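# Move an unpowered robot arm from desk into floor case

## Task

Take the small unpowered robot arm (its joints flop when pushed) off the desk and set it inside the open case on the floor, sitting low enough that the lid could close, and leave it at rest there. It must not drop more than a few centimetres, which risks failing. Afterwards release it and back the robot away. The robot must not topple or finish leaning, or the task fails.

## Robot and tools

Robot: a Hello Robot Stretch 4, one arm. It has an omni-wheel base, a lift running up a mast, a telescoping arm that reaches forward, a three-joint wrist (yaw, pitch, roll) and a two-finger gripper. It stands about 1.6 m tall; the base rim lies within 0.23 m of the base origin. Cameras: head_camera, head_left_camera, head_right_camera, wrist_camera.

Frames: the base frame sits on the floor under the base centre, x forward, y left, z up. hand_pose (link pinch, a point between the open fingertips) is reported in this frame; with all wrist joints at zero its axes line up with the base frame. The printed hand position may be slightly wrong. The odometry frame is the base frame as it was at scene start; base_odometry counts wheel turns only, so slipping is counted as motion. Heading runs -3.142 to 3.142, left positive.

execute_actions: argument actions is a list holding one action (or empty, to just get state and images). cameras optionally picks which images come back (null, omitted or ["all"] = all; [] = none). An action holds base, joints or both, plus optional pace and contact_limits; or end_of_arm by itself. Motions in one action start together.
- base: exactly one key, each a relative offset from where the base last reported itself: translate_m (metres, forward +, -2 to 2), strafe_m (metres, left +, -2 to 2), rotate_rad (radians, counter-clockwise from above +, -3.2 to 3.2).
- joints: absolute targets by name. lift_m 0 to 1.2 m; arm_m 0 to 0.55 m extension; wrist_yaw_rad -1.134 to 4.276 (0 forward, + left, 3.14 folded back, above 3.4 the arm may obstruct); wrist_pitch_rad -1.117 to 4.259 (0 level, 1.57 pointing down); wrist_roll_rad -1.117 to 4.259 (0 keeps fingers level, + is clockwise viewed from behind); gripper_m -0.038 to 0.141, the fingertip gap in metres (below 0 they squeeze each other). Joint targets past a limit are clipped and reported; any other bad value or unknown key rejects the call with no motion. Done tolerances: lift and arm ±0.004, yaw and roll ±0.02, pitch ±0.05, gripper ±0.004.
- pace: slow, default, fast, max. Base speed 0.1/0.3/0.4/0.6 m/s and turn 1/2/3/4 rad/s; above lift 0.2 m these are reduced, down to 0.3 m/s and 1 rad/s at lift 1.2.
- contact_limits: only arm_m, 0 (gentlest) to 0.75 (hardest), default 0.5.
- end_of_arm "enable_torque" revives wrist or gripper motors that shut off.
An action lasts at most 15 s. Joints or base left out may keep pushing toward earlier targets. If one call reports a stop, the remaining calls in that same reply are skipped.

wait(seconds 0 to 10) lets time pass and returns state and images. zoom_image(camera, region [x0,y0,x1,y1] in pixels, max 504x504) enlarges part of the latest full image. read_manual gives only licence text. finished_scene(scene) ends the scene irreversibly and reports success; only call it once the arm lies settled in the case and the robot is clear.

Result lines: joint_positions; hand_pose; base_odometry; turned_by_wheels versus turned_by_imu (a gap over about 0.1 rad means a collision or slip, and heading error about equals the difference); base_tilt in degrees (forward and right positive, with a fixed bias up to about 1.5). lidar_m: 12 distances in metres, 30-degree sectors starting straight ahead and going counter-clockwise (4th left, 7th behind, 10th right); "-" means nothing seen or closer than 0.25 m; it sees from about 0.15 m up, so tabletops register, but may miss glass and thin legs. wrist_depth_mm: 7x7 grid of median depths, 100 to 2000 mm, "-" unknown. motor_effort: percent of max, positive toward higher joint values, bracket = peak in last action; noisy with fixed offsets. For wheels, positive turns the base right. base_status and joint_status: done; off_target (stopped short, may still push); contact_stop_at_<key> (hit something; that part goes slack, a slack lift can sink under load); limit_stop_at_<name>, including limit_stop_at_tilt (leaning over 6 degrees, lift/arm/wheels go slack) and limit_stop_at_own_body (self-collision, likely when pitch below -0.2 with roll below -0.4 or above 4); torque_fault (wrist motor overloaded and limp until enable_torque). on_its_own lists things not commanded; its "held at" is a target, not the actual position.

Gripping: command a gap smaller than the object; squeezing tighter pulls it toward the wrist, opening pushes it out. Gripper reading and "done" do not prove a grasp; a firm squeeze (target at or above 0) shows as a clear gripper effort change. Fingertips pressed on a surface can stick; lift up. The fingers flex, sitting within about 0.02 m of their modelled place. To unfold the wrist at scene start, send lift_m 0.4 with wrist_yaw_rad 0.

Cautions: the limp robot arm can swing when carried; hold it securely and lower it into the case gently so it never drops more than a few centimetres, and keep it below the case rim. Avoid driving or turning with over 1 kg held and arm_m above 0.2, especially at fast paces, and avoid hard steady pushes or high grips, which can tip the robot. Avoid pressing the gripper on things during base or arm moves (torque faults). Occasionally something briefly nudges loose objects.

Each tool is called after "Request:" by a JSON object that holds its "op" and its "data".

## Session

Request:
{"op": "execute_actions", "data": {"actions": []}}

Scene clock: 0.00 s.
base_odometry: x=+0.000 y=+0.000 heading=+0.000 (m, m, rad; odometry frame)
turned_by_wheels: +0.000 (rad since the last result)
turned_by_imu: +0.000 (rad since the last result)
base_tilt: forward=+0.2 right=+1.0 (deg)
lidar_m: 2.29 2.03 1.99 2.23 1.91 1.87 2.15 1.70 1.70 1.22 1.22 2.07
base_status: not commanded
joint_positions: lift_m=+0.232 arm_m=+0.001 wrist_yaw_rad=+3.104 wrist_pitch_rad=+0.020 wrist_roll_rad=-0.018 gripper_m=+0.057
joint_status: not commanded
motor_effort: lift_m=+19 arm_m=-1 wrist_yaw_rad=+0 wrist_pitch_rad=-5 wrist_roll_rad=+1 gripper_m=-5 wheel_0=+0 wheel_1=+0 wheel_2=+0 (%)
hand_pose: x=-0.1133 y=+0.0981 z=+0.4044 quat_wxyz=(+0.019, -0.010, -0.009, +1.000) (m; base frame)
wrist_depth_mm: - 146 - - - - - / - 124 161 - - - - / - 117 153 - - - - / - 137 190 - - - - / 211 1756 - - - - - / 229 1661 210 1661 195 1576 1499 / 225 1078 1098 141 1060 960 1042
pictures: head_camera, head_left_camera, head_right_camera, wrist_camera
Images, in order (width x height): head_camera 420x560, head_left_camera 420x672, head_right_camera 420x672, wrist_camera 616x392.

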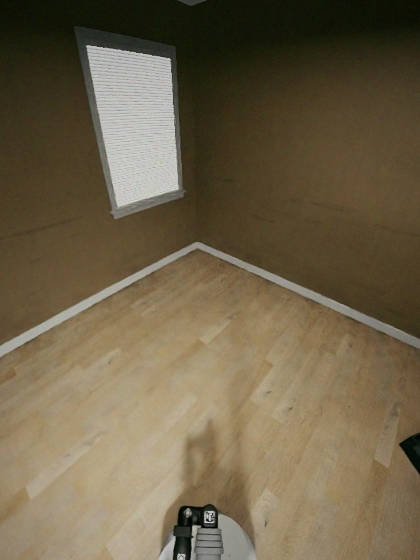

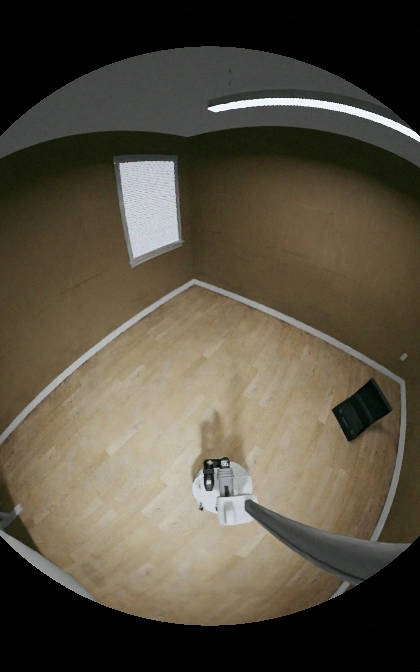

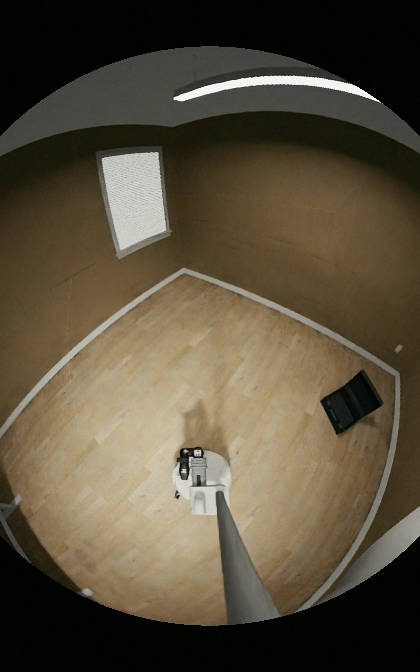

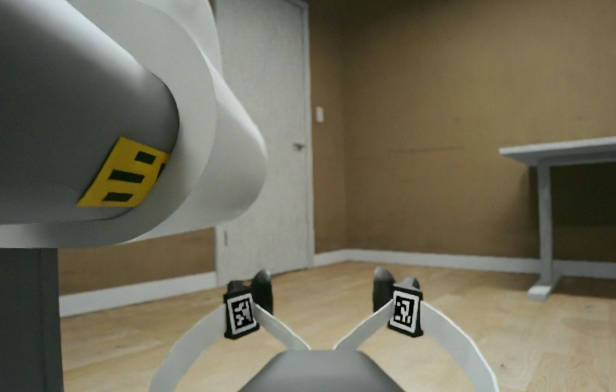

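Look at the case first.

Request:
{"op": "execute_actions", "data": {"actions": [{"base":{"rotate_rad":-1.15},"joints":{"lift_m":0.4,"wrist_yaw_rad":0}}], "cameras": ["head_camera","wrist_camera"]}}

Request:
{"op": "zoom_image", "data": {"camera": "head_camera", "region": [110,250,310,450]}}

Request:
{"op": "execute_actions", "data": {"actions": [{"base":{"rotate_rad":-2.9},"joints":{"lift_m":0.85}}], "cameras": ["head_camera","wrist_camera"]}}

Scene clock: 5.47 s.
base_odometry: x=+0.000 y=+0.000 heading=-1.149 (m, m, rad; odometry frame)
turned_by_wheels: -1.149 (rad since the last result)
turned_by_imu: -1.131 (rad since the last result)
base_tilt: forward=+0.2 right=+0.9 (deg)
lidar_m: 1.21 2.06 2.20 2.06 2.00 2.17 1.90 1.87 2.26 1.78 1.70 1.21
base_status: done
joint_positions: lift_m=+0.400 arm_m=+0.001 wrist_yaw_rad=+0.000 wrist_pitch_rad=+0.020 wrist_roll_rad=-0.018 gripper_m=+0.057
joint_status: all done
motor_effort: lift_m=+21(25) arm_m=+0(0) wrist_yaw_rad=-2(6) wrist_pitch_rad=-4(5) wrist_roll_rad=+0(1) gripper_m=-5(6) wheel_0=+6(10) wheel_1=+4(9) wheel_2=+3(9) (%)
hand_pose: x=+0.4601 y=-0.0873 z=+0.5722 quat_wxyz=(+1.000, -0.009, +0.010, +0.000) (m; base frame)
wrist_depth_mm: 1618 1708 1863 - - 1808 1464 / 1618 1756 1983 - - 1808 1499 / 1618 1708 1863 - - 1863 1464 / 1618 1708 1863 - - 1863 1464 / 1576 1756 1863 - - 1863 1537 / 1576 1661 209 1808 195 1708 1464 / 1537 1464 1430 141 1229 1255 1366
pictures: head_camera, wrist_camera
Images, in order (width x height): head_camera 420x560, wrist_camera 616x392.

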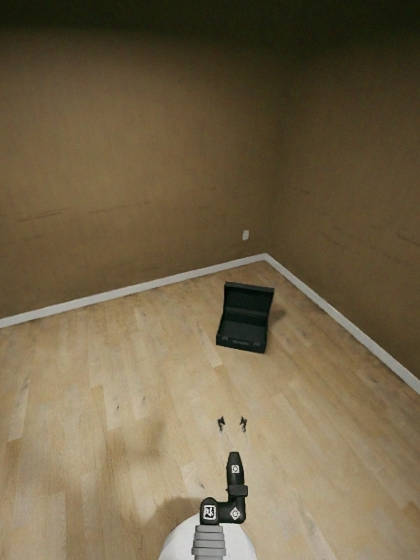

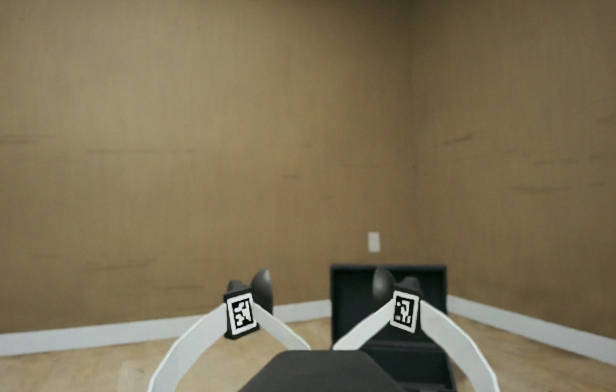

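Region (110, 250, 310, 450) of head_camera's 420x560 image, scaled by 2.520, with more detail than that image has.

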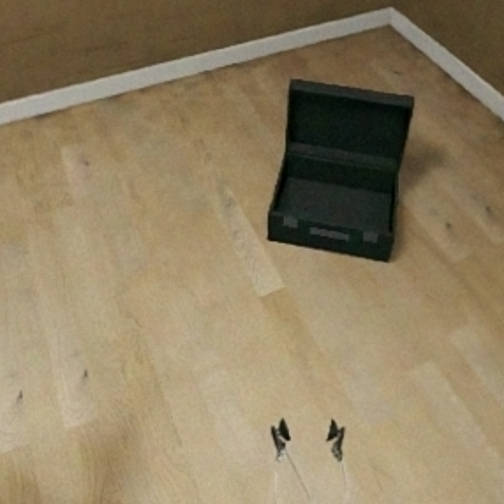

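Scene clock: 8.23 s.
base_odometry: x=+0.000 y=+0.000 heading=+2.235 (m, m, rad; odometry frame)
turned_by_wheels: -2.899 (rad since the last result)
turned_by_imu: -2.854 (rad since the last result)
base_tilt: forward=+0.3 right=+1.0 (deg)
lidar_m: 1.86 1.88 1.91 1.72 1.74 1.23 2.06 2.09 2.25 1.99 1.99 2.08
base_status: done
joint_positions: lift_m=+0.850 arm_m=+0.001 wrist_yaw_rad=+0.000 wrist_pitch_rad=+0.020 wrist_roll_rad=-0.018 gripper_m=+0.057
joint_status: all done
motor_effort: lift_m=+22(25) arm_m=-1(1) wrist_yaw_rad=+0(2) wrist_pitch_rad=-4(6) wrist_roll_rad=+1(0) gripper_m=-4(5) wheel_0=+5(7) wheel_1=+4(11) wheel_2=+3(9) (%)
hand_pose: x=+0.4601 y=-0.0874 z=+1.0222 quat_wxyz=(+1.000, -0.009, +0.010, +0.000) (m; base frame)
wrist_depth_mm: - - - - - - - / - - - - - - - / - - - - - - - / - - - - - - - / - - - - - - - / - - 209 - 195 - - / - - - 141 - - -
pictures: head_camera, wrist_camera
Images, in order (width x height): head_camera 420x560, wrist_camera 616x392.

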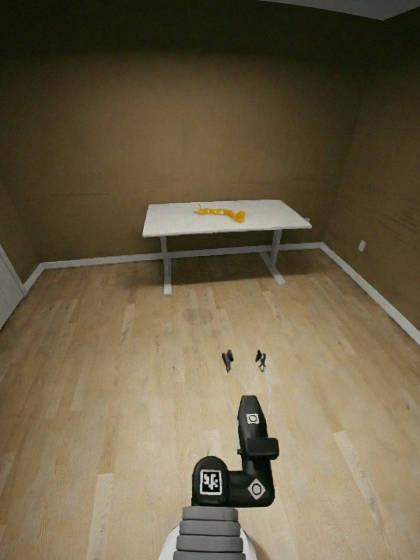

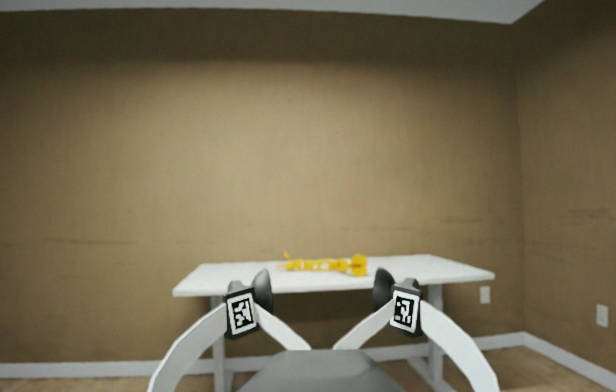

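Request:
{"op": "execute_actions", "data": {"actions": [{"base":{"translate_m":1.55},"joints":{"lift_m":1.0,"wrist_pitch_rad":1.0,"arm_m":0.1},"pace":"fast"}], "cameras": ["head_camera","wrist_camera"]}}

Scene clock: 16.53 s.
base_odometry: x=-0.956 y=+1.220 heading=+2.236 (m, m, rad; odometry frame)
turned_by_wheels: +0.001 (rad since the last result)
turned_by_imu: -0.002 (rad since the last result)
base_tilt: forward=+0.2 right=+0.9 (deg)
lidar_m: 0.33 0.35 0.46 1.97 1.99 2.45 2.69 3.11 1.95 1.76 0.66 0.42
base_status: done
joint_positions: lift_m=+1.000 arm_m=+0.099 wrist_yaw_rad=+0.000 wrist_pitch_rad=+1.001 wrist_roll_rad=-0.018 gripper_m=+0.057
joint_status: all done
motor_effort: lift_m=+21(23) arm_m=+7(6) wrist_yaw_rad=-1(0) wrist_pitch_rad=-2(0) wrist_roll_rad=+1(0) gripper_m=-5(4) wheel_0=+4(12) wheel_1=+2(10) wheel_2=+1(14) (%)
hand_pose: x=+0.4254 y=-0.0874 z=+0.9351 quat_wxyz=(+0.877, -0.008, +0.480, +0.004) (m; base frame)
wrist_depth_mm: 778 809 788 768 759 759 750 / 732 707 691 676 668 668 647 / 627 603 549 554 585 574 569 / 554 544 539 530 452 512 512 / 500 492 484 480 430 449 462 / 449 445 209 439 196 427 418 / 415 407 404 141 397 392 991
pictures: head_camera, wrist_camera
Images, in order (width x height): head_camera 420x560, wrist_camera 616x392.

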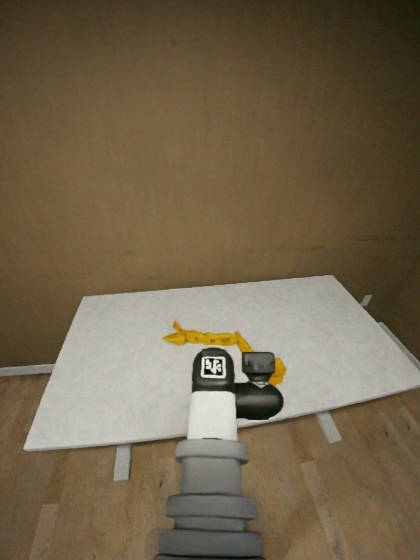

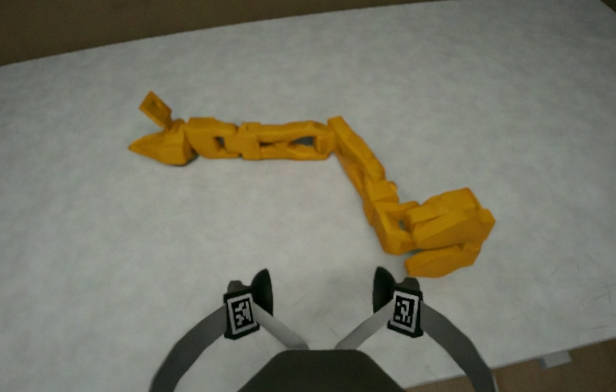

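Request:
{"op": "execute_actions", "data": {"actions": [{"base":{"strafe_m":0.08},"joints":{"lift_m":1.05,"wrist_pitch_rad":1.57,"arm_m":0.42,"gripper_m":0.0},"pace":"fast"}], "cameras": ["head_camera","wrist_camera"]}}

Scene clock: 23.30 s.
base_odometry: x=-1.019 y=+1.171 heading=+2.236 (m, m, rad; odometry frame)
turned_by_wheels: +0.000 (rad since the last result)
turned_by_imu: +0.000 (rad since the last result)
base_tilt: forward=+0.2 right=+0.9 (deg)
lidar_m: 0.34 0.32 0.45 1.88 1.92 2.36 2.65 3.20 2.03 1.82 0.62 0.39
base_status: done
joint_positions: lift_m=+1.050 arm_m=+0.419 wrist_yaw_rad=+0.000 wrist_pitch_rad=+1.570 wrist_roll_rad=-0.018 gripper_m=+0.000
joint_status: all done
motor_effort: lift_m=+21(23) arm_m=+7(8) wrist_yaw_rad=-1(1) wrist_pitch_rad=+1(1) wrist_roll_rad=+0(1) gripper_m=-7(8) wheel_0=-1(14) wheel_1=-1(11) wheel_2=+0(0) (%)
hand_pose: x=+0.5900 y=-0.0874 z=+0.9395 quat_wxyz=(+0.707, -0.007, +0.707, +0.007) (m; base frame)
wrist_depth_mm: 469 462 455 452 449 442 436 / 462 462 455 452 445 439 436 / 459 459 404 397 397 436 436 / 455 452 449 445 439 433 427 / 455 449 445 442 439 375 362 / 449 449 445 202 203 387 355 / 449 445 167 146 430 424 424
pictures: head_camera, wrist_camera
Images, in order (width x height): head_camera 420x560, wrist_camera 616x392.

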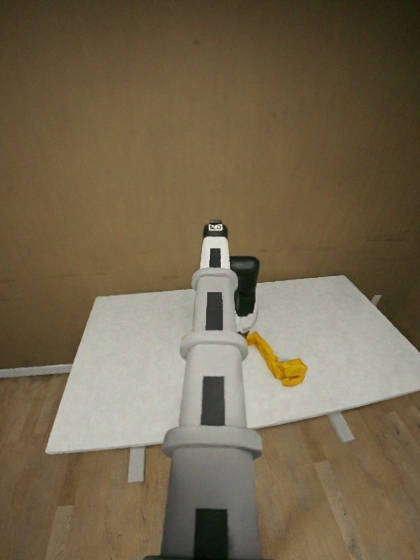

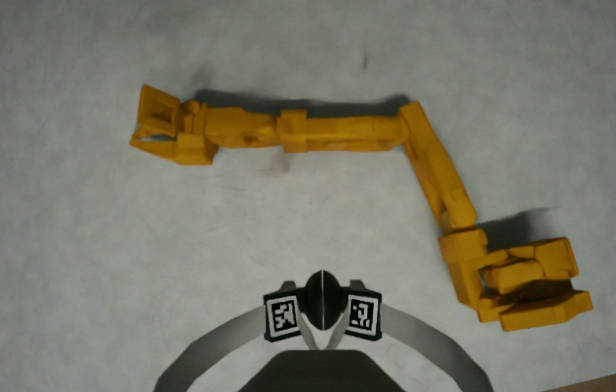

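Request:
{"op": "execute_actions", "data": {"actions": [{"base":{"translate_m":0.1},"joints":{"lift_m":0.95,"arm_m":0.54},"pace":"fast"}], "cameras": []}}

Request:
{"op": "execute_actions", "data": {"actions": [{"joints":{"lift_m":0.87}}], "cameras": ["head_right_camera","wrist_camera"]}}

Request:
{"op": "execute_actions", "data": {"actions": [{"joints":{"arm_m":0.40},"pace":"slow"}], "cameras": ["head_right_camera","head_camera"]}}

Request:
{"op": "zoom_image", "data": {"camera": "head_camera", "region": [110,250,360,500]}}

Scene clock: 31.57 s.
base_odometry: x=-1.081 y=+1.249 heading=+2.236 (m, m, rad; odometry frame)
turned_by_wheels: +0.001 (rad since the last result)
turned_by_imu: +0.000 (rad since the last result)
base_tilt: forward=+0.2 right=+1.0 (deg)
lidar_m: 0.25 0.25 0.32 1.90 1.92 2.38 2.77 3.20 2.00 1.81 0.46 0.27
base_status: done
joint_positions: lift_m=+0.950 arm_m=+0.539 wrist_yaw_rad=+0.000 wrist_pitch_rad=+1.570 wrist_roll_rad=-0.018 gripper_m=+0.000
joint_status: all done
motor_effort: lift_m=+16(19) arm_m=+7(7) wrist_yaw_rad=-1(1) wrist_pitch_rad=+2(1) wrist_roll_rad=+1(0) gripper_m=-7(8) wheel_0=+5(10) wheel_1=+2(9) wheel_2=+0(10) (%)
hand_pose: x=+0.7101 y=-0.0874 z=+0.8399 quat_wxyz=(+0.707, -0.007, +0.707, +0.007) (m; base frame)
wrist_depth_mm: 364 362 353 351 347 343 342 / 364 355 353 351 347 342 340 / 357 355 349 347 345 340 336 / 355 353 347 343 342 338 334 / 355 349 345 342 338 336 330 / 351 345 343 202 202 334 330 / 349 282 167 146 282 330 327
pictures: none
No camera images: the call's "cameras" was empty. Leave "cameras" out to get every camera's image.

Scene clock: 32.90 s.
base_odometry: x=-1.081 y=+1.249 heading=+2.236 (m, m, rad; odometry frame)
turned_by_wheels: +0.000 (rad since the last result)
turned_by_imu: +0.000 (rad since the last result)
base_tilt: forward=+0.3 right=+0.9 (deg)
lidar_m: 0.25 0.26 0.31 1.89 1.92 2.37 2.77 3.21 2.03 1.79 0.45 0.27
base_status: not commanded
joint_positions: lift_m=+0.870 arm_m=+0.539 wrist_yaw_rad=+0.000 wrist_pitch_rad=+1.570 wrist_roll_rad=-0.018 gripper_m=+0.000
joint_status: all done
motor_effort: lift_m=+15(17) arm_m=+6(6) wrist_yaw_rad=-1(1) wrist_pitch_rad=+1(2) wrist_roll_rad=+0(0) gripper_m=-8(8) wheel_0=+5(5) wheel_1=+2(2) wheel_2=+0(1) (%)
hand_pose: x=+0.7101 y=-0.0874 z=+0.7600 quat_wxyz=(+0.707, -0.007, +0.707, +0.007) (m; base frame)
wrist_depth_mm: 281 277 273 270 268 264 264 / 277 276 272 268 266 263 262 / 276 272 270 265 264 260 259 / 273 270 268 265 262 259 257 / 272 270 266 263 258 256 256 / 268 266 263 202 202 256 253 / 267 257 167 146 257 253 251
pictures: head_right_camera, wrist_camera
Images, in order (width x height): head_right_camera 420x672, wrist_camera 616x392.

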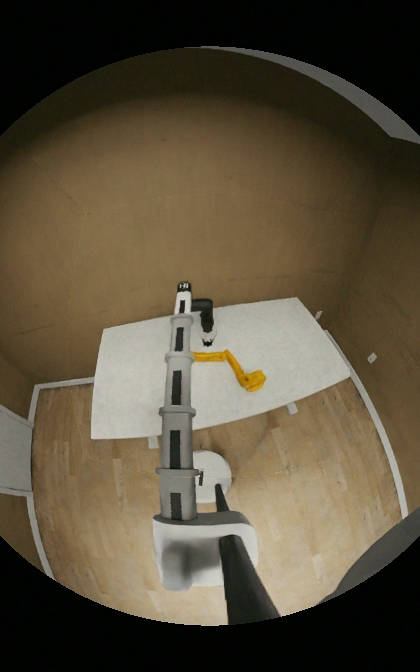

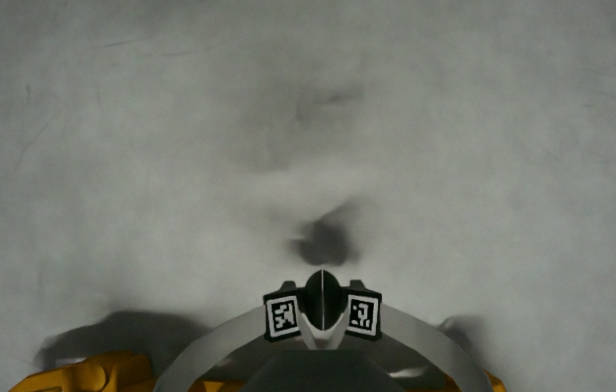

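Scene clock: 35.57 s.
base_odometry: x=-1.081 y=+1.249 heading=+2.236 (m, m, rad; odometry frame)
turned_by_wheels: +0.000 (rad since the last result)
turned_by_imu: +0.000 (rad since the last result)
base_tilt: forward=+0.2 right=+0.9 (deg)
lidar_m: 0.25 0.26 0.31 1.89 1.90 2.40 2.77 3.19 2.02 1.77 0.44 0.29
base_status: not commanded
joint_positions: lift_m=+0.870 arm_m=+0.401 wrist_yaw_rad=+0.001 wrist_pitch_rad=+1.568 wrist_roll_rad=-0.018 gripper_m=+0.000
joint_status: all done
motor_effort: lift_m=+16(16) arm_m=-7(8) wrist_yaw_rad=-2(3) wrist_pitch_rad=+10(12) wrist_roll_rad=+1(0) gripper_m=-7(8) wheel_0=+5(5) wheel_1=+2(2) wheel_2=+0(0) (%)
hand_pose: x=+0.5731 y=-0.0874 z=+0.7600 quat_wxyz=(+0.708, -0.007, +0.706, +0.007) (m; base frame)
wrist_depth_mm: 281 277 274 271 268 265 263 / 279 277 271 270 266 263 260 / 277 273 270 266 265 262 258 / 274 271 270 266 264 260 257 / 272 268 266 264 260 258 254 / 270 266 264 201 200 204 254 / 219 210 168 147 198 198 195
pictures: head_camera, head_right_camera
Images, in order (width x height): head_camera 420x560, head_right_camera 420x672.

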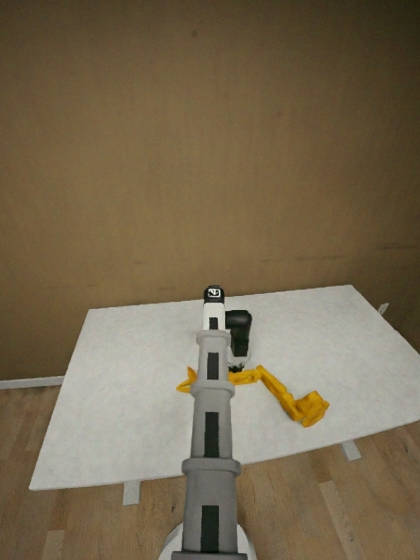

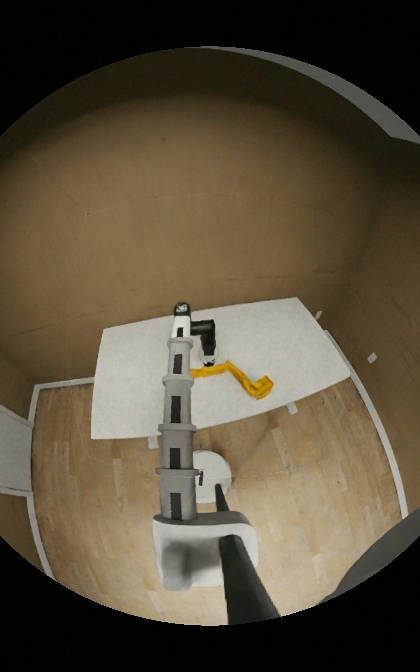

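Region (110, 250, 360, 500) of head_camera's 420x560 image, scaled by 2.016, with more detail than that image has.

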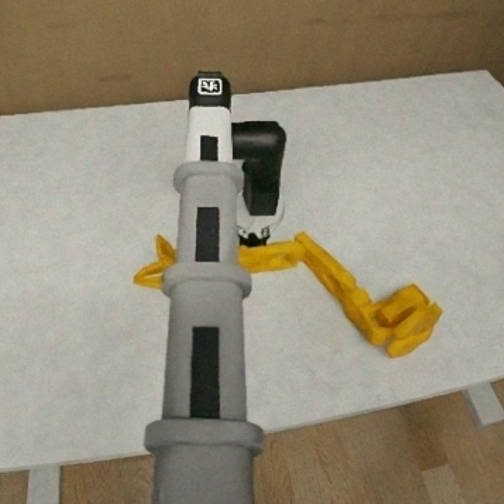

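Request:
{"op": "execute_actions", "data": {"actions": [{"joints":{"lift_m":0.98,"arm_m":0.41,"gripper_m":0.08}}], "cameras": []}}

Request:
{"op": "execute_actions", "data": {"actions": [{"joints":{"arm_m":0.365,"wrist_roll_rad":1.3}}], "cameras": ["wrist_camera"]}}

Scene clock: 41.13 s.
base_odometry: x=-1.081 y=+1.249 heading=+2.236 (m, m, rad; odometry frame)
turned_by_wheels: +0.000 (rad since the last result)
turned_by_imu: +0.000 (rad since the last result)
base_tilt: forward=+0.2 right=+0.9 (deg)
lidar_m: 0.25 0.25 0.32 1.91 1.90 2.37 2.77 3.19 2.00 1.80 0.46 0.28
base_status: not commanded
joint_positions: lift_m=+0.980 arm_m=+0.409 wrist_yaw_rad=+0.000 wrist_pitch_rad=+1.570 wrist_roll_rad=-0.018 gripper_m=+0.080
joint_status: all done
motor_effort: lift_m=+22(23) arm_m=+7(8) wrist_yaw_rad=-1(2) wrist_pitch_rad=+2(6) wrist_roll_rad=+1(1) gripper_m=-3(9) wheel_0=+5(5) wheel_1=+2(2) wheel_2=+0(0) (%)
hand_pose: x=+0.5800 y=-0.0874 z=+0.8695 quat_wxyz=(+0.707, -0.007, +0.707, +0.007) (m; base frame)
wrist_depth_mm: 397 394 387 382 379 373 373 / 392 389 382 379 377 370 368 / 389 387 379 379 373 370 366 / 387 382 377 375 368 366 364 / 382 379 377 373 366 366 359 / 382 377 200 320 202 359 357 / 379 289 368 141 364 293 357
pictures: none
No camera images: the call's "cameras" was empty. Leave "cameras" out to get every camera's image.

Scene clock: 42.47 s.
base_odometry: x=-1.081 y=+1.249 heading=+2.236 (m, m, rad; odometry frame)
turned_by_wheels: +0.000 (rad since the last result)
turned_by_imu: +0.000 (rad since the last result)
base_tilt: forward=+0.2 right=+0.9 (deg)
lidar_m: 0.25 0.25 0.30 1.88 1.93 2.38 2.77 3.19 1.98 1.80 0.43 0.29
base_status: not commanded
joint_positions: lift_m=+0.980 arm_m=+0.366 wrist_yaw_rad=+0.000 wrist_pitch_rad=+1.570 wrist_roll_rad=+1.300 gripper_m=+0.080
joint_status: all done
motor_effort: lift_m=+22(21) arm_m=-6(7) wrist_yaw_rad=+1(1) wrist_pitch_rad=+2(3) wrist_roll_rad=+2(5) gripper_m=-3(5) wheel_0=+5(5) wheel_1=+2(2) wheel_2=+1(1) (%)
hand_pose: x=+0.5373 y=-0.0874 z=+0.8695 quat_wxyz=(+0.563, +0.428, +0.563, -0.428) (m; base frame)
wrist_depth_mm: 397 392 384 379 373 306 289 / 392 389 384 377 375 301 319 / 392 384 384 373 345 366 362 / 389 387 379 373 368 366 359 / 387 384 377 366 368 362 357 / 389 379 200 324 202 357 357 / 387 379 373 141 364 357 355
pictures: wrist_camera
Images, in order (width x height): wrist_camera 616x392.

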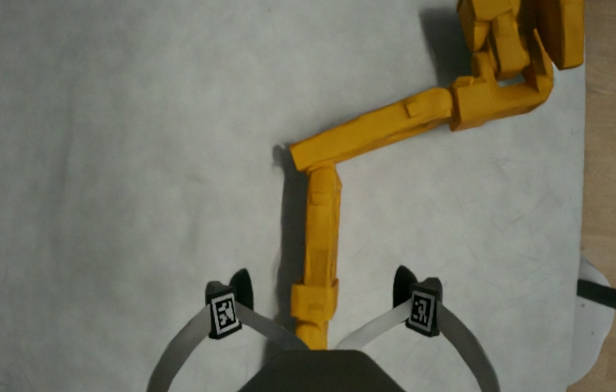

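Request:
{"op": "execute_actions", "data": {"actions": [{"joints":{"lift_m":0.87,"wrist_roll_rad":1.35}}], "cameras": []}}

Request:
{"op": "execute_actions", "data": {"actions": [{"joints":{"gripper_m":-0.02}}], "cameras": ["wrist_camera"]}}

Request:
{"op": "execute_actions", "data": {"actions": [{"base":{"strafe_m":-0.06},"joints":{"arm_m":0.32,"wrist_roll_rad":0.5},"pace":"slow"}], "cameras": ["wrist_camera","head_camera"]}}

Request:
{"op": "zoom_image", "data": {"camera": "head_camera", "region": [110,250,360,500]}}

Scene clock: 49.50 s.
base_odometry: x=-1.081 y=+1.249 heading=+2.236 (m, m, rad; odometry frame)
turned_by_wheels: +0.000 (rad since the last result)
turned_by_imu: +0.000 (rad since the last result)
base_tilt: forward=+0.2 right=+0.9 (deg)
lidar_m: 0.25 0.25 0.32 1.90 1.93 2.35 2.76 3.20 2.00 1.78 0.42 0.29
base_status: not commanded
joint_positions: lift_m=+0.870 arm_m=+0.366 wrist_yaw_rad=+0.000 wrist_pitch_rad=+1.570 wrist_roll_rad=+1.350 gripper_m=+0.080
joint_status: all done
motor_effort: lift_m=+15(22) arm_m=-7(7) wrist_yaw_rad=-1(0) wrist_pitch_rad=+1(1) wrist_roll_rad=+2(2) gripper_m=-4(1) wheel_0=+5(5) wheel_1=+2(2) wheel_2=+0(0) (%)
hand_pose: x=+0.5373 y=-0.0874 z=+0.7600 quat_wxyz=(+0.552, +0.442, +0.552, -0.442) (m; base frame)
wrist_depth_mm: 281 277 272 268 264 189 - / 278 274 271 267 200 236 257 / 277 274 270 213 262 258 255 / 276 271 268 210 260 257 254 / 274 270 266 210 259 256 253 / 273 270 200 208 202 255 252 / 272 268 264 141 256 253 251
pictures: none
No camera images: the call's "cameras" was empty. Leave "cameras" out to get every camera's image.

Scene clock: 51.23 s.
base_odometry: x=-1.081 y=+1.249 heading=+2.236 (m, m, rad; odometry frame)
turned_by_wheels: +0.000 (rad since the last result)
turned_by_imu: +0.000 (rad since the last result)
base_tilt: forward=+0.3 right=+1.0 (deg)
lidar_m: 0.25 0.25 0.28 1.90 1.92 2.36 2.75 3.18 1.99 1.79 0.45 0.29
base_status: not commanded
joint_positions: lift_m=+0.870 arm_m=+0.366 wrist_yaw_rad=+0.000 wrist_pitch_rad=+1.571 wrist_roll_rad=+1.350 gripper_m=-0.019
joint_status: all done
motor_effort: lift_m=+17(17) arm_m=-6(7) wrist_yaw_rad=+0(1) wrist_pitch_rad=-1(6) wrist_roll_rad=+1(2) gripper_m=-26(25) wheel_0=+5(5) wheel_1=+2(2) wheel_2=+0(0) (%)
hand_pose: x=+0.5370 y=-0.0874 z=+0.7599 quat_wxyz=(+0.552, +0.442, +0.552, -0.442) (m; base frame)
wrist_depth_mm: 279 274 270 267 264 182 - / 277 273 270 266 189 223 255 / 276 272 268 199 260 257 254 / 274 270 266 262 259 256 255 / 272 270 265 260 259 256 253 / 271 267 186 196 184 254 251 / 268 267 263 141 256 250 250
pictures: wrist_camera
Images, in order (width x height): wrist_camera 616x392.

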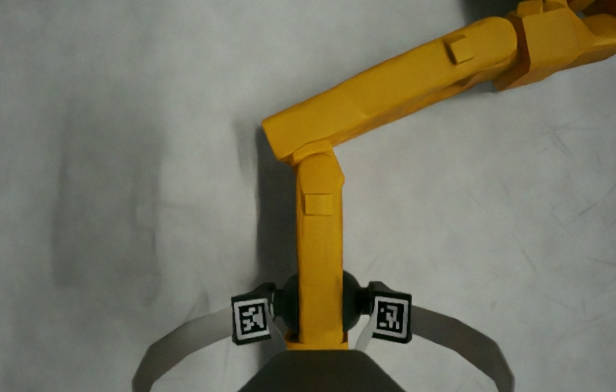

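Scene clock: 52.97 s.
base_odometry: x=-1.034 y=+1.286 heading=+2.236 (m, m, rad; odometry frame)
turned_by_wheels: +0.000 (rad since the last result)
turned_by_imu: +0.000 (rad since the last result)
base_tilt: forward=+0.2 right=+1.0 (deg)
lidar_m: 0.25 0.26 0.35 1.96 1.97 2.44 2.74 3.07 1.94 1.75 0.45 0.28
base_status: done
joint_positions: lift_m=+0.870 arm_m=+0.321 wrist_yaw_rad=+0.000 wrist_pitch_rad=+1.570 wrist_roll_rad=+0.500 gripper_m=-0.019
joint_status: all done
motor_effort: lift_m=+17(17) arm_m=-7(6) wrist_yaw_rad=-1(3) wrist_pitch_rad=+1(1) wrist_roll_rad=+1(8) gripper_m=-26(25) wheel_0=+7(9) wheel_1=-4(8) wheel_2=+0(0) (%)
hand_pose: x=+0.4924 y=-0.0874 z=+0.7598 quat_wxyz=(+0.685, +0.175, +0.685, -0.175) (m; base frame)
wrist_depth_mm: 279 277 272 268 266 183 - / 278 274 271 266 189 226 258 / 276 272 268 198 260 258 257 / 273 270 267 196 260 257 256 / 272 270 265 196 259 256 254 / 270 267 186 196 183 253 252 / 268 265 263 138 254 251 250
pictures: head_camera, wrist_camera
Images, in order (width x height): head_camera 420x560, wrist_camera 616x392.

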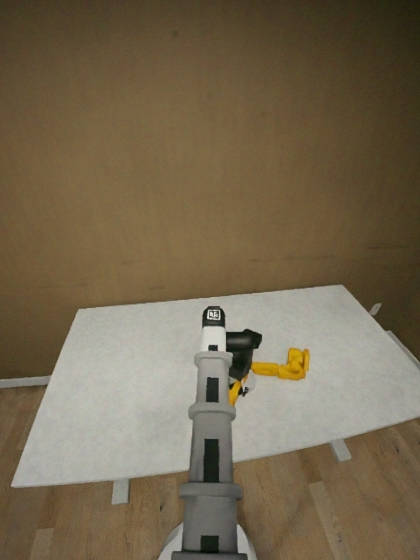

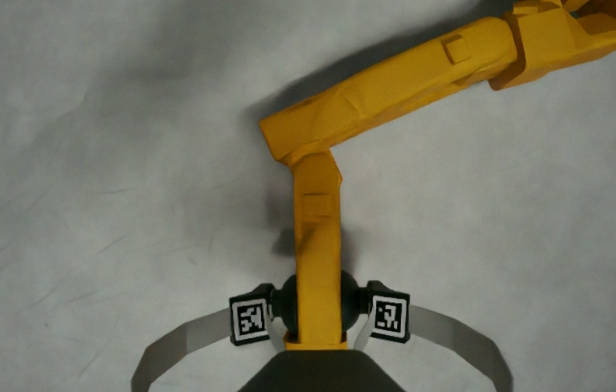

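Region (110, 250, 360, 500) of head_camera's 420x560 image, scaled by 2.016, with more detail than that image has.

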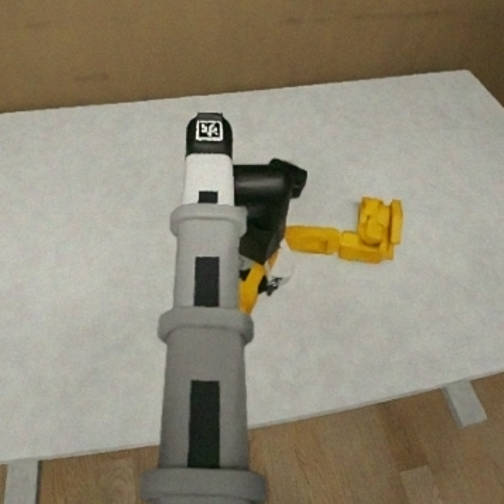

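Request:
{"op": "execute_actions", "data": {"actions": [{"joints":{"gripper_m":-0.038,"lift_m":0.90,"wrist_roll_rad":0.0},"pace":"slow"}], "cameras": ["wrist_camera"]}}

Request:
{"op": "execute_actions", "data": {"actions": [{"joints":{"wrist_pitch_rad":0.8,"lift_m":0.95,"arm_m":0.2},"pace":"slow"}], "cameras": ["wrist_camera","head_camera"]}}

Scene clock: 58.90 s.
base_odometry: x=-1.034 y=+1.286 heading=+2.236 (m, m, rad; odometry frame)
turned_by_wheels: +0.000 (rad since the last result)
turned_by_imu: +0.000 (rad since the last result)
base_tilt: forward=+0.4 right=+1.0 (deg)
lidar_m: 0.25 0.26 0.34 1.96 1.94 2.45 2.74 3.09 1.94 1.73 0.50 0.28
base_status: not commanded
joint_positions: lift_m=+0.900 arm_m=+0.321 wrist_yaw_rad=+0.000 wrist_pitch_rad=+1.571 wrist_roll_rad=+0.000 gripper_m=-0.037
joint_status: all done
motor_effort: lift_m=+24(26) arm_m=-7(7) wrist_yaw_rad=+0(4) wrist_pitch_rad=+0(2) wrist_roll_rad=+0(6) gripper_m=-30(30) wheel_0=+6(7) wheel_1=-4(4) wheel_2=+0(0) (%)
hand_pose: x=+0.4920 y=-0.0874 z=+0.7892 quat_wxyz=(+0.707, +0.000, +0.707, +0.000) (m; base frame)
wrist_depth_mm: 309 304 301 298 294 208 213 / 306 303 298 297 201 220 239 / 304 303 298 206 290 289 286 / 303 298 296 200 291 287 283 / 300 297 294 197 289 287 282 / 298 296 185 196 183 282 281 / 296 293 290 147 283 218 278
pictures: wrist_camera
Images, in order (width x height): wrist_camera 616x392.

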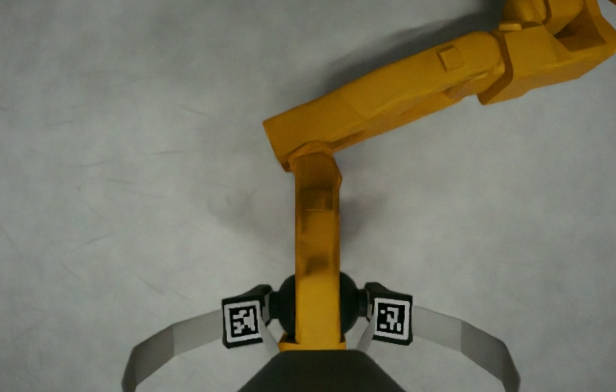

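Scene clock: 61.37 s.
base_odometry: x=-1.034 y=+1.286 heading=+2.236 (m, m, rad; odometry frame)
turned_by_wheels: +0.000 (rad since the last result)
turned_by_imu: +0.000 (rad since the last result)
base_tilt: forward=+0.3 right=+0.9 (deg)
lidar_m: 0.25 0.25 0.32 1.96 1.99 2.44 2.77 3.05 1.94 1.74 0.48 0.27
base_status: not commanded
joint_positions: lift_m=+0.950 arm_m=+0.201 wrist_yaw_rad=+0.000 wrist_pitch_rad=+0.808 wrist_roll_rad=+0.001 gripper_m=-0.037
joint_status: all done
motor_effort: lift_m=+25(28) arm_m=-6(6) wrist_yaw_rad=-1(4) wrist_pitch_rad=-21(25) wrist_roll_rad=-3(2) gripper_m=-29(30) wheel_0=+6(6) wheel_1=-4(4) wheel_2=+0(0) (%)
hand_pose: x=+0.5714 y=-0.0874 z=+0.9192 quat_wxyz=(+0.919, +0.001, +0.393, +0.000) (m; base frame)
wrist_depth_mm: 549 564 597 621 634 289 271 / 597 621 654 683 683 241 263 / 661 676 683 231 260 597 621 / 609 603 585 219 559 544 535 / 521 512 508 206 484 473 462 / 449 449 186 195 183 418 410 / 407 387 389 152 377 258 373
pictures: head_camera, wrist_camera
Images, in order (width x height): head_camera 420x560, wrist_camera 616x392.

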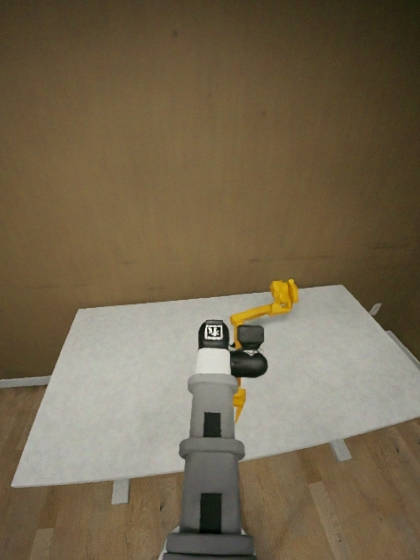

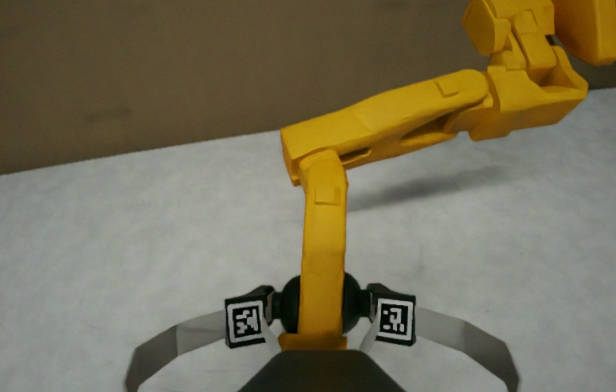

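Pivoted a little but holding. Continue.

Request:
{"op": "execute_actions", "data": {"actions": [{"joints":{"wrist_pitch_rad":-0.15,"lift_m":0.8,"arm_m":0.1},"pace":"slow"}], "cameras": ["wrist_camera","head_camera"]}}

Scene clock: 65.83 s.
base_odometry: x=-1.034 y=+1.286 heading=+2.236 (m, m, rad; odometry frame)
turned_by_wheels: +0.000 (rad since the last result)
turned_by_imu: +0.000 (rad since the last result)
base_tilt: forward=+0.2 right=+0.9 (deg)
lidar_m: 0.25 0.26 0.32 1.96 1.97 2.45 2.79 3.08 1.92 1.72 0.47 0.30
base_status: not commanded
joint_positions: lift_m=+0.800 arm_m=+0.101 wrist_yaw_rad=+0.000 wrist_pitch_rad=-0.140 wrist_roll_rad=+0.001 gripper_m=-0.037
joint_status: all done
on_its_own: wrist_pitch_rad is at rest, and its effort (-26) is outside its rest range (-23 to +23)
motor_effort: lift_m=+18(23) arm_m=-6(9) wrist_yaw_rad=+0(15) wrist_pitch_rad=-26(36) wrist_roll_rad=-2(7) gripper_m=-29(30) wheel_0=+2(6) wheel_1=-4(4) wheel_2=+0(0) (%)
hand_pose: x=+0.5578 y=-0.0874 z=+1.0186 quat_wxyz=(+0.998, +0.000, -0.070, +0.000) (m; base frame)
wrist_depth_mm: 778 788 809 842 866 904 931 / 759 768 798 831 842 878 904 / 732 759 768 798 820 842 878 / 723 732 750 212 216 809 842 / 699 707 741 201 203 798 831 / 683 691 185 196 183 768 788 / 661 661 691 157 182 178 768
pictures: head_camera, wrist_camera
Images, in order (width x height): head_camera 420x560, wrist_camera 616x392.

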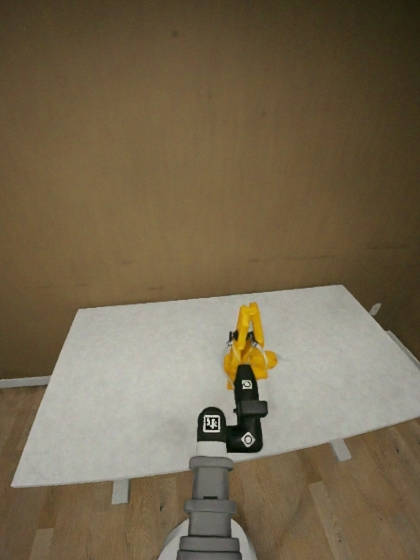

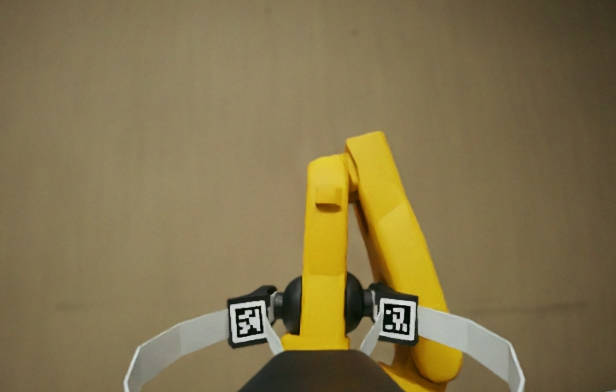

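Request:
{"op": "execute_actions", "data": {"actions": [{"base":{"translate_m":-1.65},"joints":{"arm_m":0.0}}], "cameras": []}}

Request:
{"op": "execute_actions", "data": {"actions": [{"base":{"rotate_rad":2.7},"joints":{"lift_m":0.6},"pace":"slow"}], "cameras": []}}

Request:
{"op": "execute_actions", "data": {"actions": [{"base":{"translate_m":0.55}}], "cameras": ["wrist_camera","head_camera"]}}

Request:
{"op": "zoom_image", "data": {"camera": "head_camera", "region": [110,290,360,540]}}

Scene clock: 79.70 s.
base_odometry: x=-0.016 y=-0.012 heading=+2.236 (m, m, rad; odometry frame)
turned_by_wheels: +0.000 (rad since the last result)
turned_by_imu: +0.004 (rad since the last result)
base_tilt: forward=+0.3 right=+0.9 (deg)
lidar_m: 0.34 1.87 1.92 1.68 1.72 1.23 2.06 2.08 2.24 2.03 2.06 0.38
base_status: done
joint_positions: lift_m=+0.800 arm_m=+0.002 wrist_yaw_rad=+0.000 wrist_pitch_rad=-0.140 wrist_roll_rad=+0.001 gripper_m=-0.037
joint_status: all done
on_its_own: wrist_pitch_rad is at rest, and its effort (-28) is outside its rest range (-23 to +23)
motor_effort: lift_m=+19(18) arm_m=-7(8) wrist_yaw_rad=+1(2) wrist_pitch_rad=-28(28) wrist_roll_rad=-1(1) gripper_m=-29(27) wheel_0=-5(6) wheel_1=-2(7) wheel_2=+2(11) (%)
hand_pose: x=+0.4583 y=-0.0875 z=+1.0186 quat_wxyz=(+0.998, +0.000, -0.070, +0.000) (m; base frame)
wrist_depth_mm: - - - - - - - / - - - - - - - / - - - - - - - / - - - 212 216 - - / - - - 201 204 - - / - - 186 196 182 - - / - - - 158 182 178 -
pictures: none
No camera images: the call's "cameras" was empty. Leave "cameras" out to get every camera's image.

Scene clock: 83.67 s.
base_odometry: x=-0.016 y=-0.012 heading=-1.349 (m, m, rad; odometry frame)
turned_by_wheels: +2.699 (rad since the last result)
turned_by_imu: +2.657 (rad since the last result)
base_tilt: forward=+0.3 right=+1.0 (deg)
lidar_m: 0.37 2.09 2.11 2.20 2.03 2.05 2.04 1.84 2.67 1.83 1.69 0.39
base_status: done
joint_positions: lift_m=+0.600 arm_m=+0.002 wrist_yaw_rad=+0.000 wrist_pitch_rad=-0.140 wrist_roll_rad=+0.001 gripper_m=-0.037
joint_status: all done
on_its_own: wrist_pitch_rad is at rest, and its effort (-27) is outside its rest range (-23 to +23)
motor_effort: lift_m=+18(17) arm_m=-7(7) wrist_yaw_rad=-1(2) wrist_pitch_rad=-27(27) wrist_roll_rad=-2(2) gripper_m=-26(28) wheel_0=-6(8) wheel_1=-3(6) wheel_2=-3(6) (%)
hand_pose: x=+0.4583 y=-0.0874 z=+0.8186 quat_wxyz=(+0.998, +0.000, -0.070, +0.000) (m; base frame)
wrist_depth_mm: 1708 1921 - - - 1618 1336 / 1661 1921 - - - 1618 1366 / 1618 1808 - - 1921 1618 1336 / 1618 1863 - 212 217 1576 1308 / 1576 1756 - 201 202 1537 1308 / 1537 1708 186 196 182 1464 1281 / 1537 1576 1921 159 182 177 1281
pictures: none
No camera images: the call's "cameras" was empty. Leave "cameras" out to get every camera's image.

Scene clock: 87.00 s.
base_odometry: x=+0.105 y=-0.549 heading=-1.348 (m, m, rad; odometry frame)
turned_by_wheels: +0.000 (rad since the last result)
turned_by_imu: -0.001 (rad since the last result)
base_tilt: forward=+0.2 right=+1.0 (deg)
lidar_m: 0.37 0.69 1.66 2.09 2.35 2.41 3.02 2.33 2.21 1.49 1.36 0.40
base_status: done
joint_positions: lift_m=+0.600 arm_m=+0.002 wrist_yaw_rad=+0.000 wrist_pitch_rad=-0.140 wrist_roll_rad=+0.001 gripper_m=-0.037
joint_status: not commanded
on_its_own: wrist_pitch_rad is at rest, and its effort (-27) is outside its rest range (-23 to +23)
motor_effort: lift_m=+18(18) arm_m=-7(6) wrist_yaw_rad=+0(1) wrist_pitch_rad=-27(26) wrist_roll_rad=-2(1) gripper_m=-29(29) wheel_0=+4(10) wheel_1=+4(8) wheel_2=-1(12) (%)
hand_pose: x=+0.4583 y=-0.0874 z=+0.8186 quat_wxyz=(+0.998, +0.000, -0.070, +0.000) (m; base frame)
wrist_depth_mm: 1366 1499 1661 - 1661 1255 1042 / 1308 1464 1708 1983 1618 1255 1042 / 1336 1464 1661 1863 1499 1255 1025 / 1255 1430 1618 212 216 1255 1042 / 1229 1366 1576 202 204 1229 1025 / 1205 1366 185 196 182 1160 1008 / 1182 1255 1464 158 182 178 1008
pictures: head_camera, wrist_camera
Images, in order (width x height): head_camera 420x560, wrist_camera 616x392.

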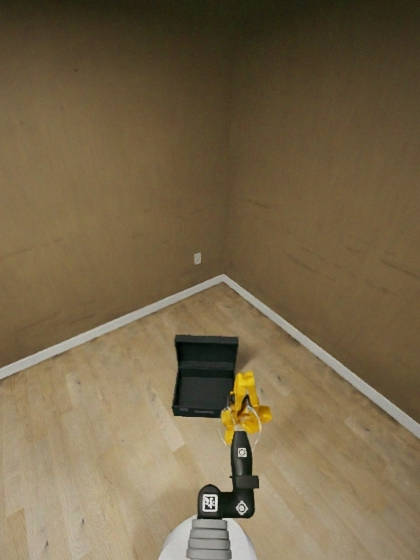

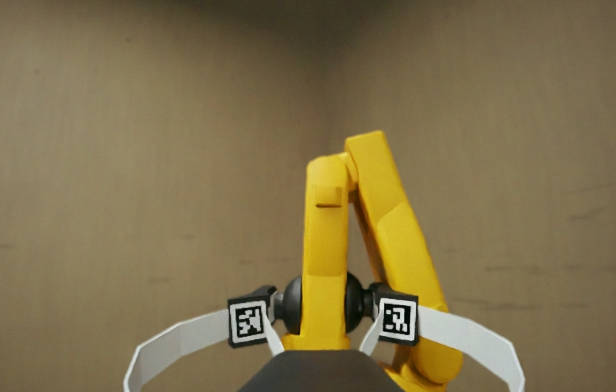

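Region (110, 290, 360, 540) of head_camera's 420x560 image, scaled by 2.016, with more detail than that image has.

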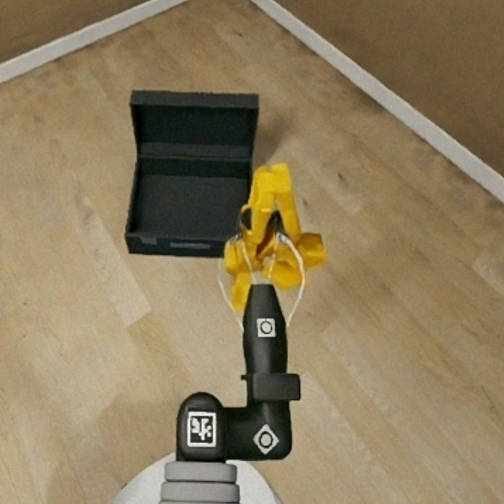

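Request:
{"op": "execute_actions", "data": {"actions": [{"base":{"translate_m":0.3},"joints":{"wrist_pitch_rad":1.57,"arm_m":0.3,"lift_m":0.55},"pace":"slow"}], "cameras": ["wrist_camera"]}}

Request:
{"op": "execute_actions", "data": {"actions": [{"base":{"strafe_m":0.07},"joints":{"wrist_roll_rad":1.6,"arm_m":0.37,"lift_m":0.5},"pace":"slow"}]}}

Request:
{"op": "zoom_image", "data": {"camera": "head_left_camera", "region": [140,330,300,490]}}

Request:
{"op": "zoom_image", "data": {"camera": "head_camera", "region": [110,340,310,540]}}

Scene clock: 95.83 s.
base_odometry: x=+0.172 y=-0.841 heading=-1.348 (m, m, rad; odometry frame)
turned_by_wheels: +0.001 (rad since the last result)
turned_by_imu: +0.000 (rad since the last result)
base_tilt: forward=+0.2 right=+1.0 (deg)
lidar_m: 0.29 0.43 1.43 1.81 2.54 2.59 3.27 2.58 1.99 1.30 1.19 0.30
base_status: done
joint_positions: lift_m=+0.550 arm_m=+0.299 wrist_yaw_rad=+0.000 wrist_pitch_rad=+1.568 wrist_roll_rad=+0.000 gripper_m=-0.037
joint_status: all done
motor_effort: lift_m=+18(20) arm_m=+7(8) wrist_yaw_rad=+1(0) wrist_pitch_rad=+9(25) wrist_roll_rad=+0(1) gripper_m=-31(31) wheel_0=+7(10) wheel_1=+4(6) wheel_2=-4(7) (%)
hand_pose: x=+0.4704 y=-0.0874 z=+0.4397 quat_wxyz=(+0.708, +0.000, +0.706, +0.000) (m; base frame)
wrist_depth_mm: 370 377 384 387 424 654 654 / 445 517 530 521 668 661 654 / 691 603 647 535 661 661 647 / 691 647 647 179 183 654 640 / 683 634 640 210 187 640 647 / 683 668 184 196 183 640 634 / 668 661 654 153 208 177 627
pictures: wrist_camera
Images, in order (width x height): wrist_camera 616x392.

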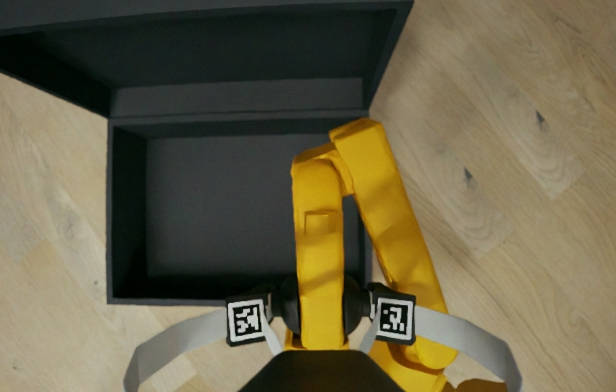

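Scene clock: 97.80 s.
base_odometry: x=+0.240 y=-0.826 heading=-1.348 (m, m, rad; odometry frame)
turned_by_wheels: +0.000 (rad since the last result)
turned_by_imu: +0.000 (rad since the last result)
base_tilt: forward=+0.3 right=+1.0 (deg)
lidar_m: 0.39 0.43 1.38 1.79 2.45 2.50 3.24 2.61 2.05 1.34 1.23 0.46
base_status: done
joint_positions: lift_m=+0.500 arm_m=+0.369 wrist_yaw_rad=+0.000 wrist_pitch_rad=+1.569 wrist_roll_rad=+1.600 gripper_m=-0.037
joint_status: all done
motor_effort: lift_m=+18(17) arm_m=+7(7) wrist_yaw_rad=-1(2) wrist_pitch_rad=+5(7) wrist_roll_rad=+2(6) gripper_m=-31(30) wheel_0=-7(10) wheel_1=+4(8) wheel_2=+0(2) (%)
hand_pose: x=+0.5402 y=-0.0874 z=+0.3898 quat_wxyz=(+0.493, +0.508, +0.492, -0.507) (m; base frame)
wrist_depth_mm: 647 640 634 615 609 609 603 / 207 634 627 621 615 603 591 / 206 310 564 609 473 597 597 / 204 336 473 180 183 597 591 / 204 327 477 210 186 591 549 / 203 320 184 196 183 585 569 / 202 201 469 153 208 178 580
pictures: head_camera, head_left_camera, head_right_camera, wrist_camera
Images, in order (width x height): head_camera 420x560, head_left_camera 420x672, head_right_camera 420x672, wrist_camera 616x392.

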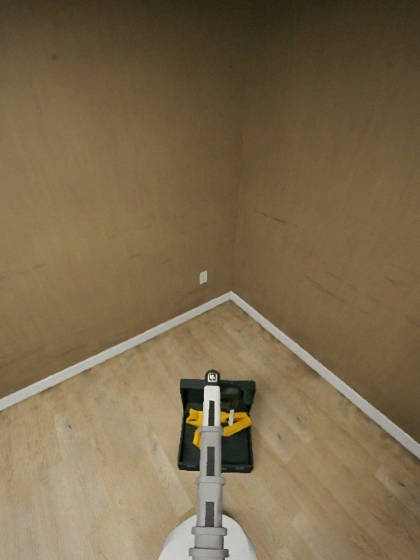

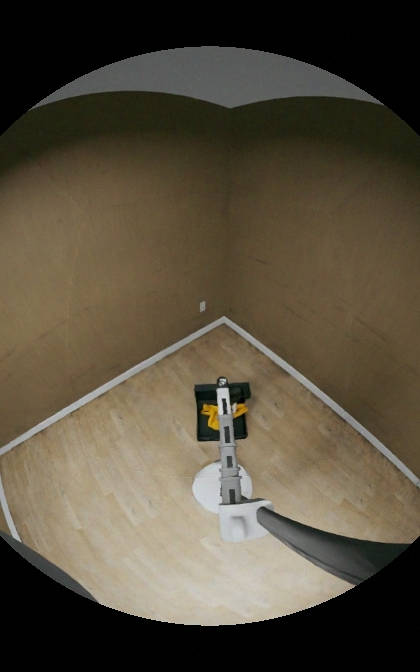

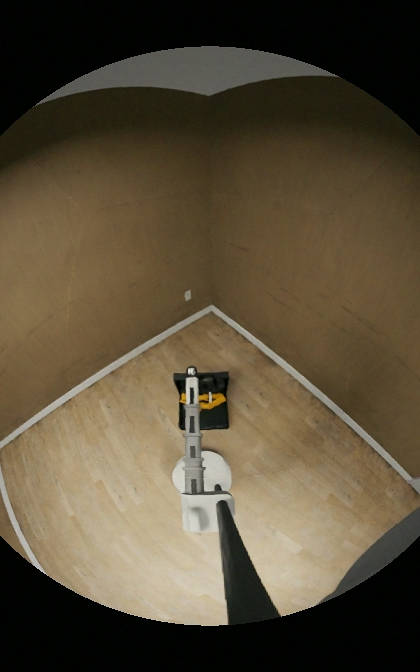

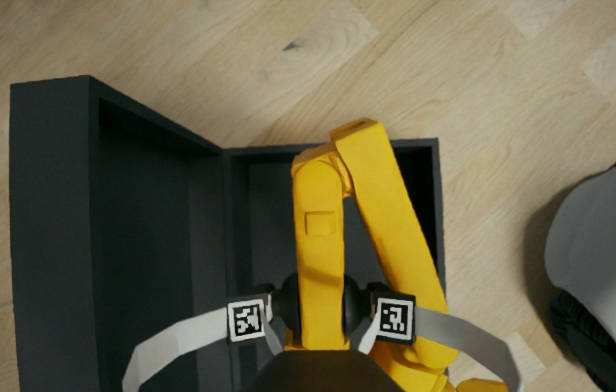

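Region (140, 330, 300, 490) of head_left_camera's 420x672 image, scaled by 3.150, with more detail than that image has.

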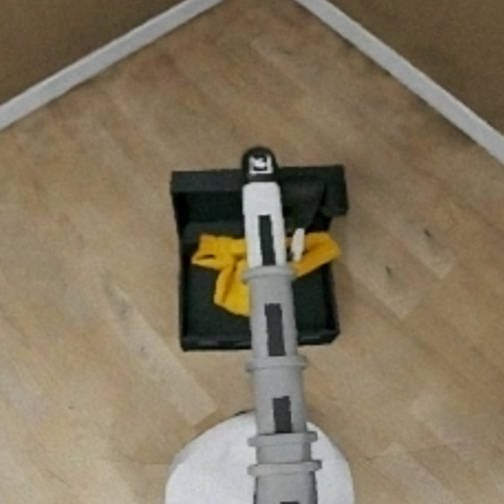

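Region (110, 340, 310, 540) of head_camera's 420x560 image, scaled by 2.520, with more detail than that image has.

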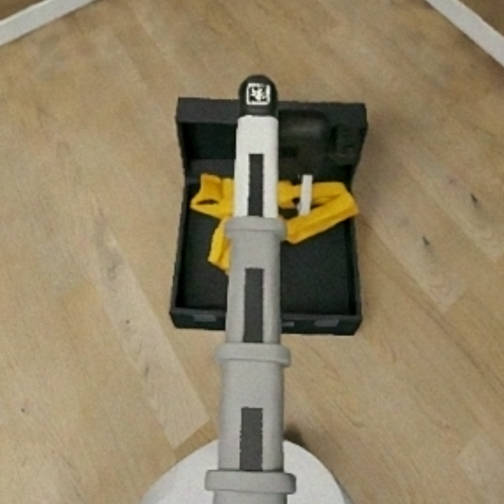

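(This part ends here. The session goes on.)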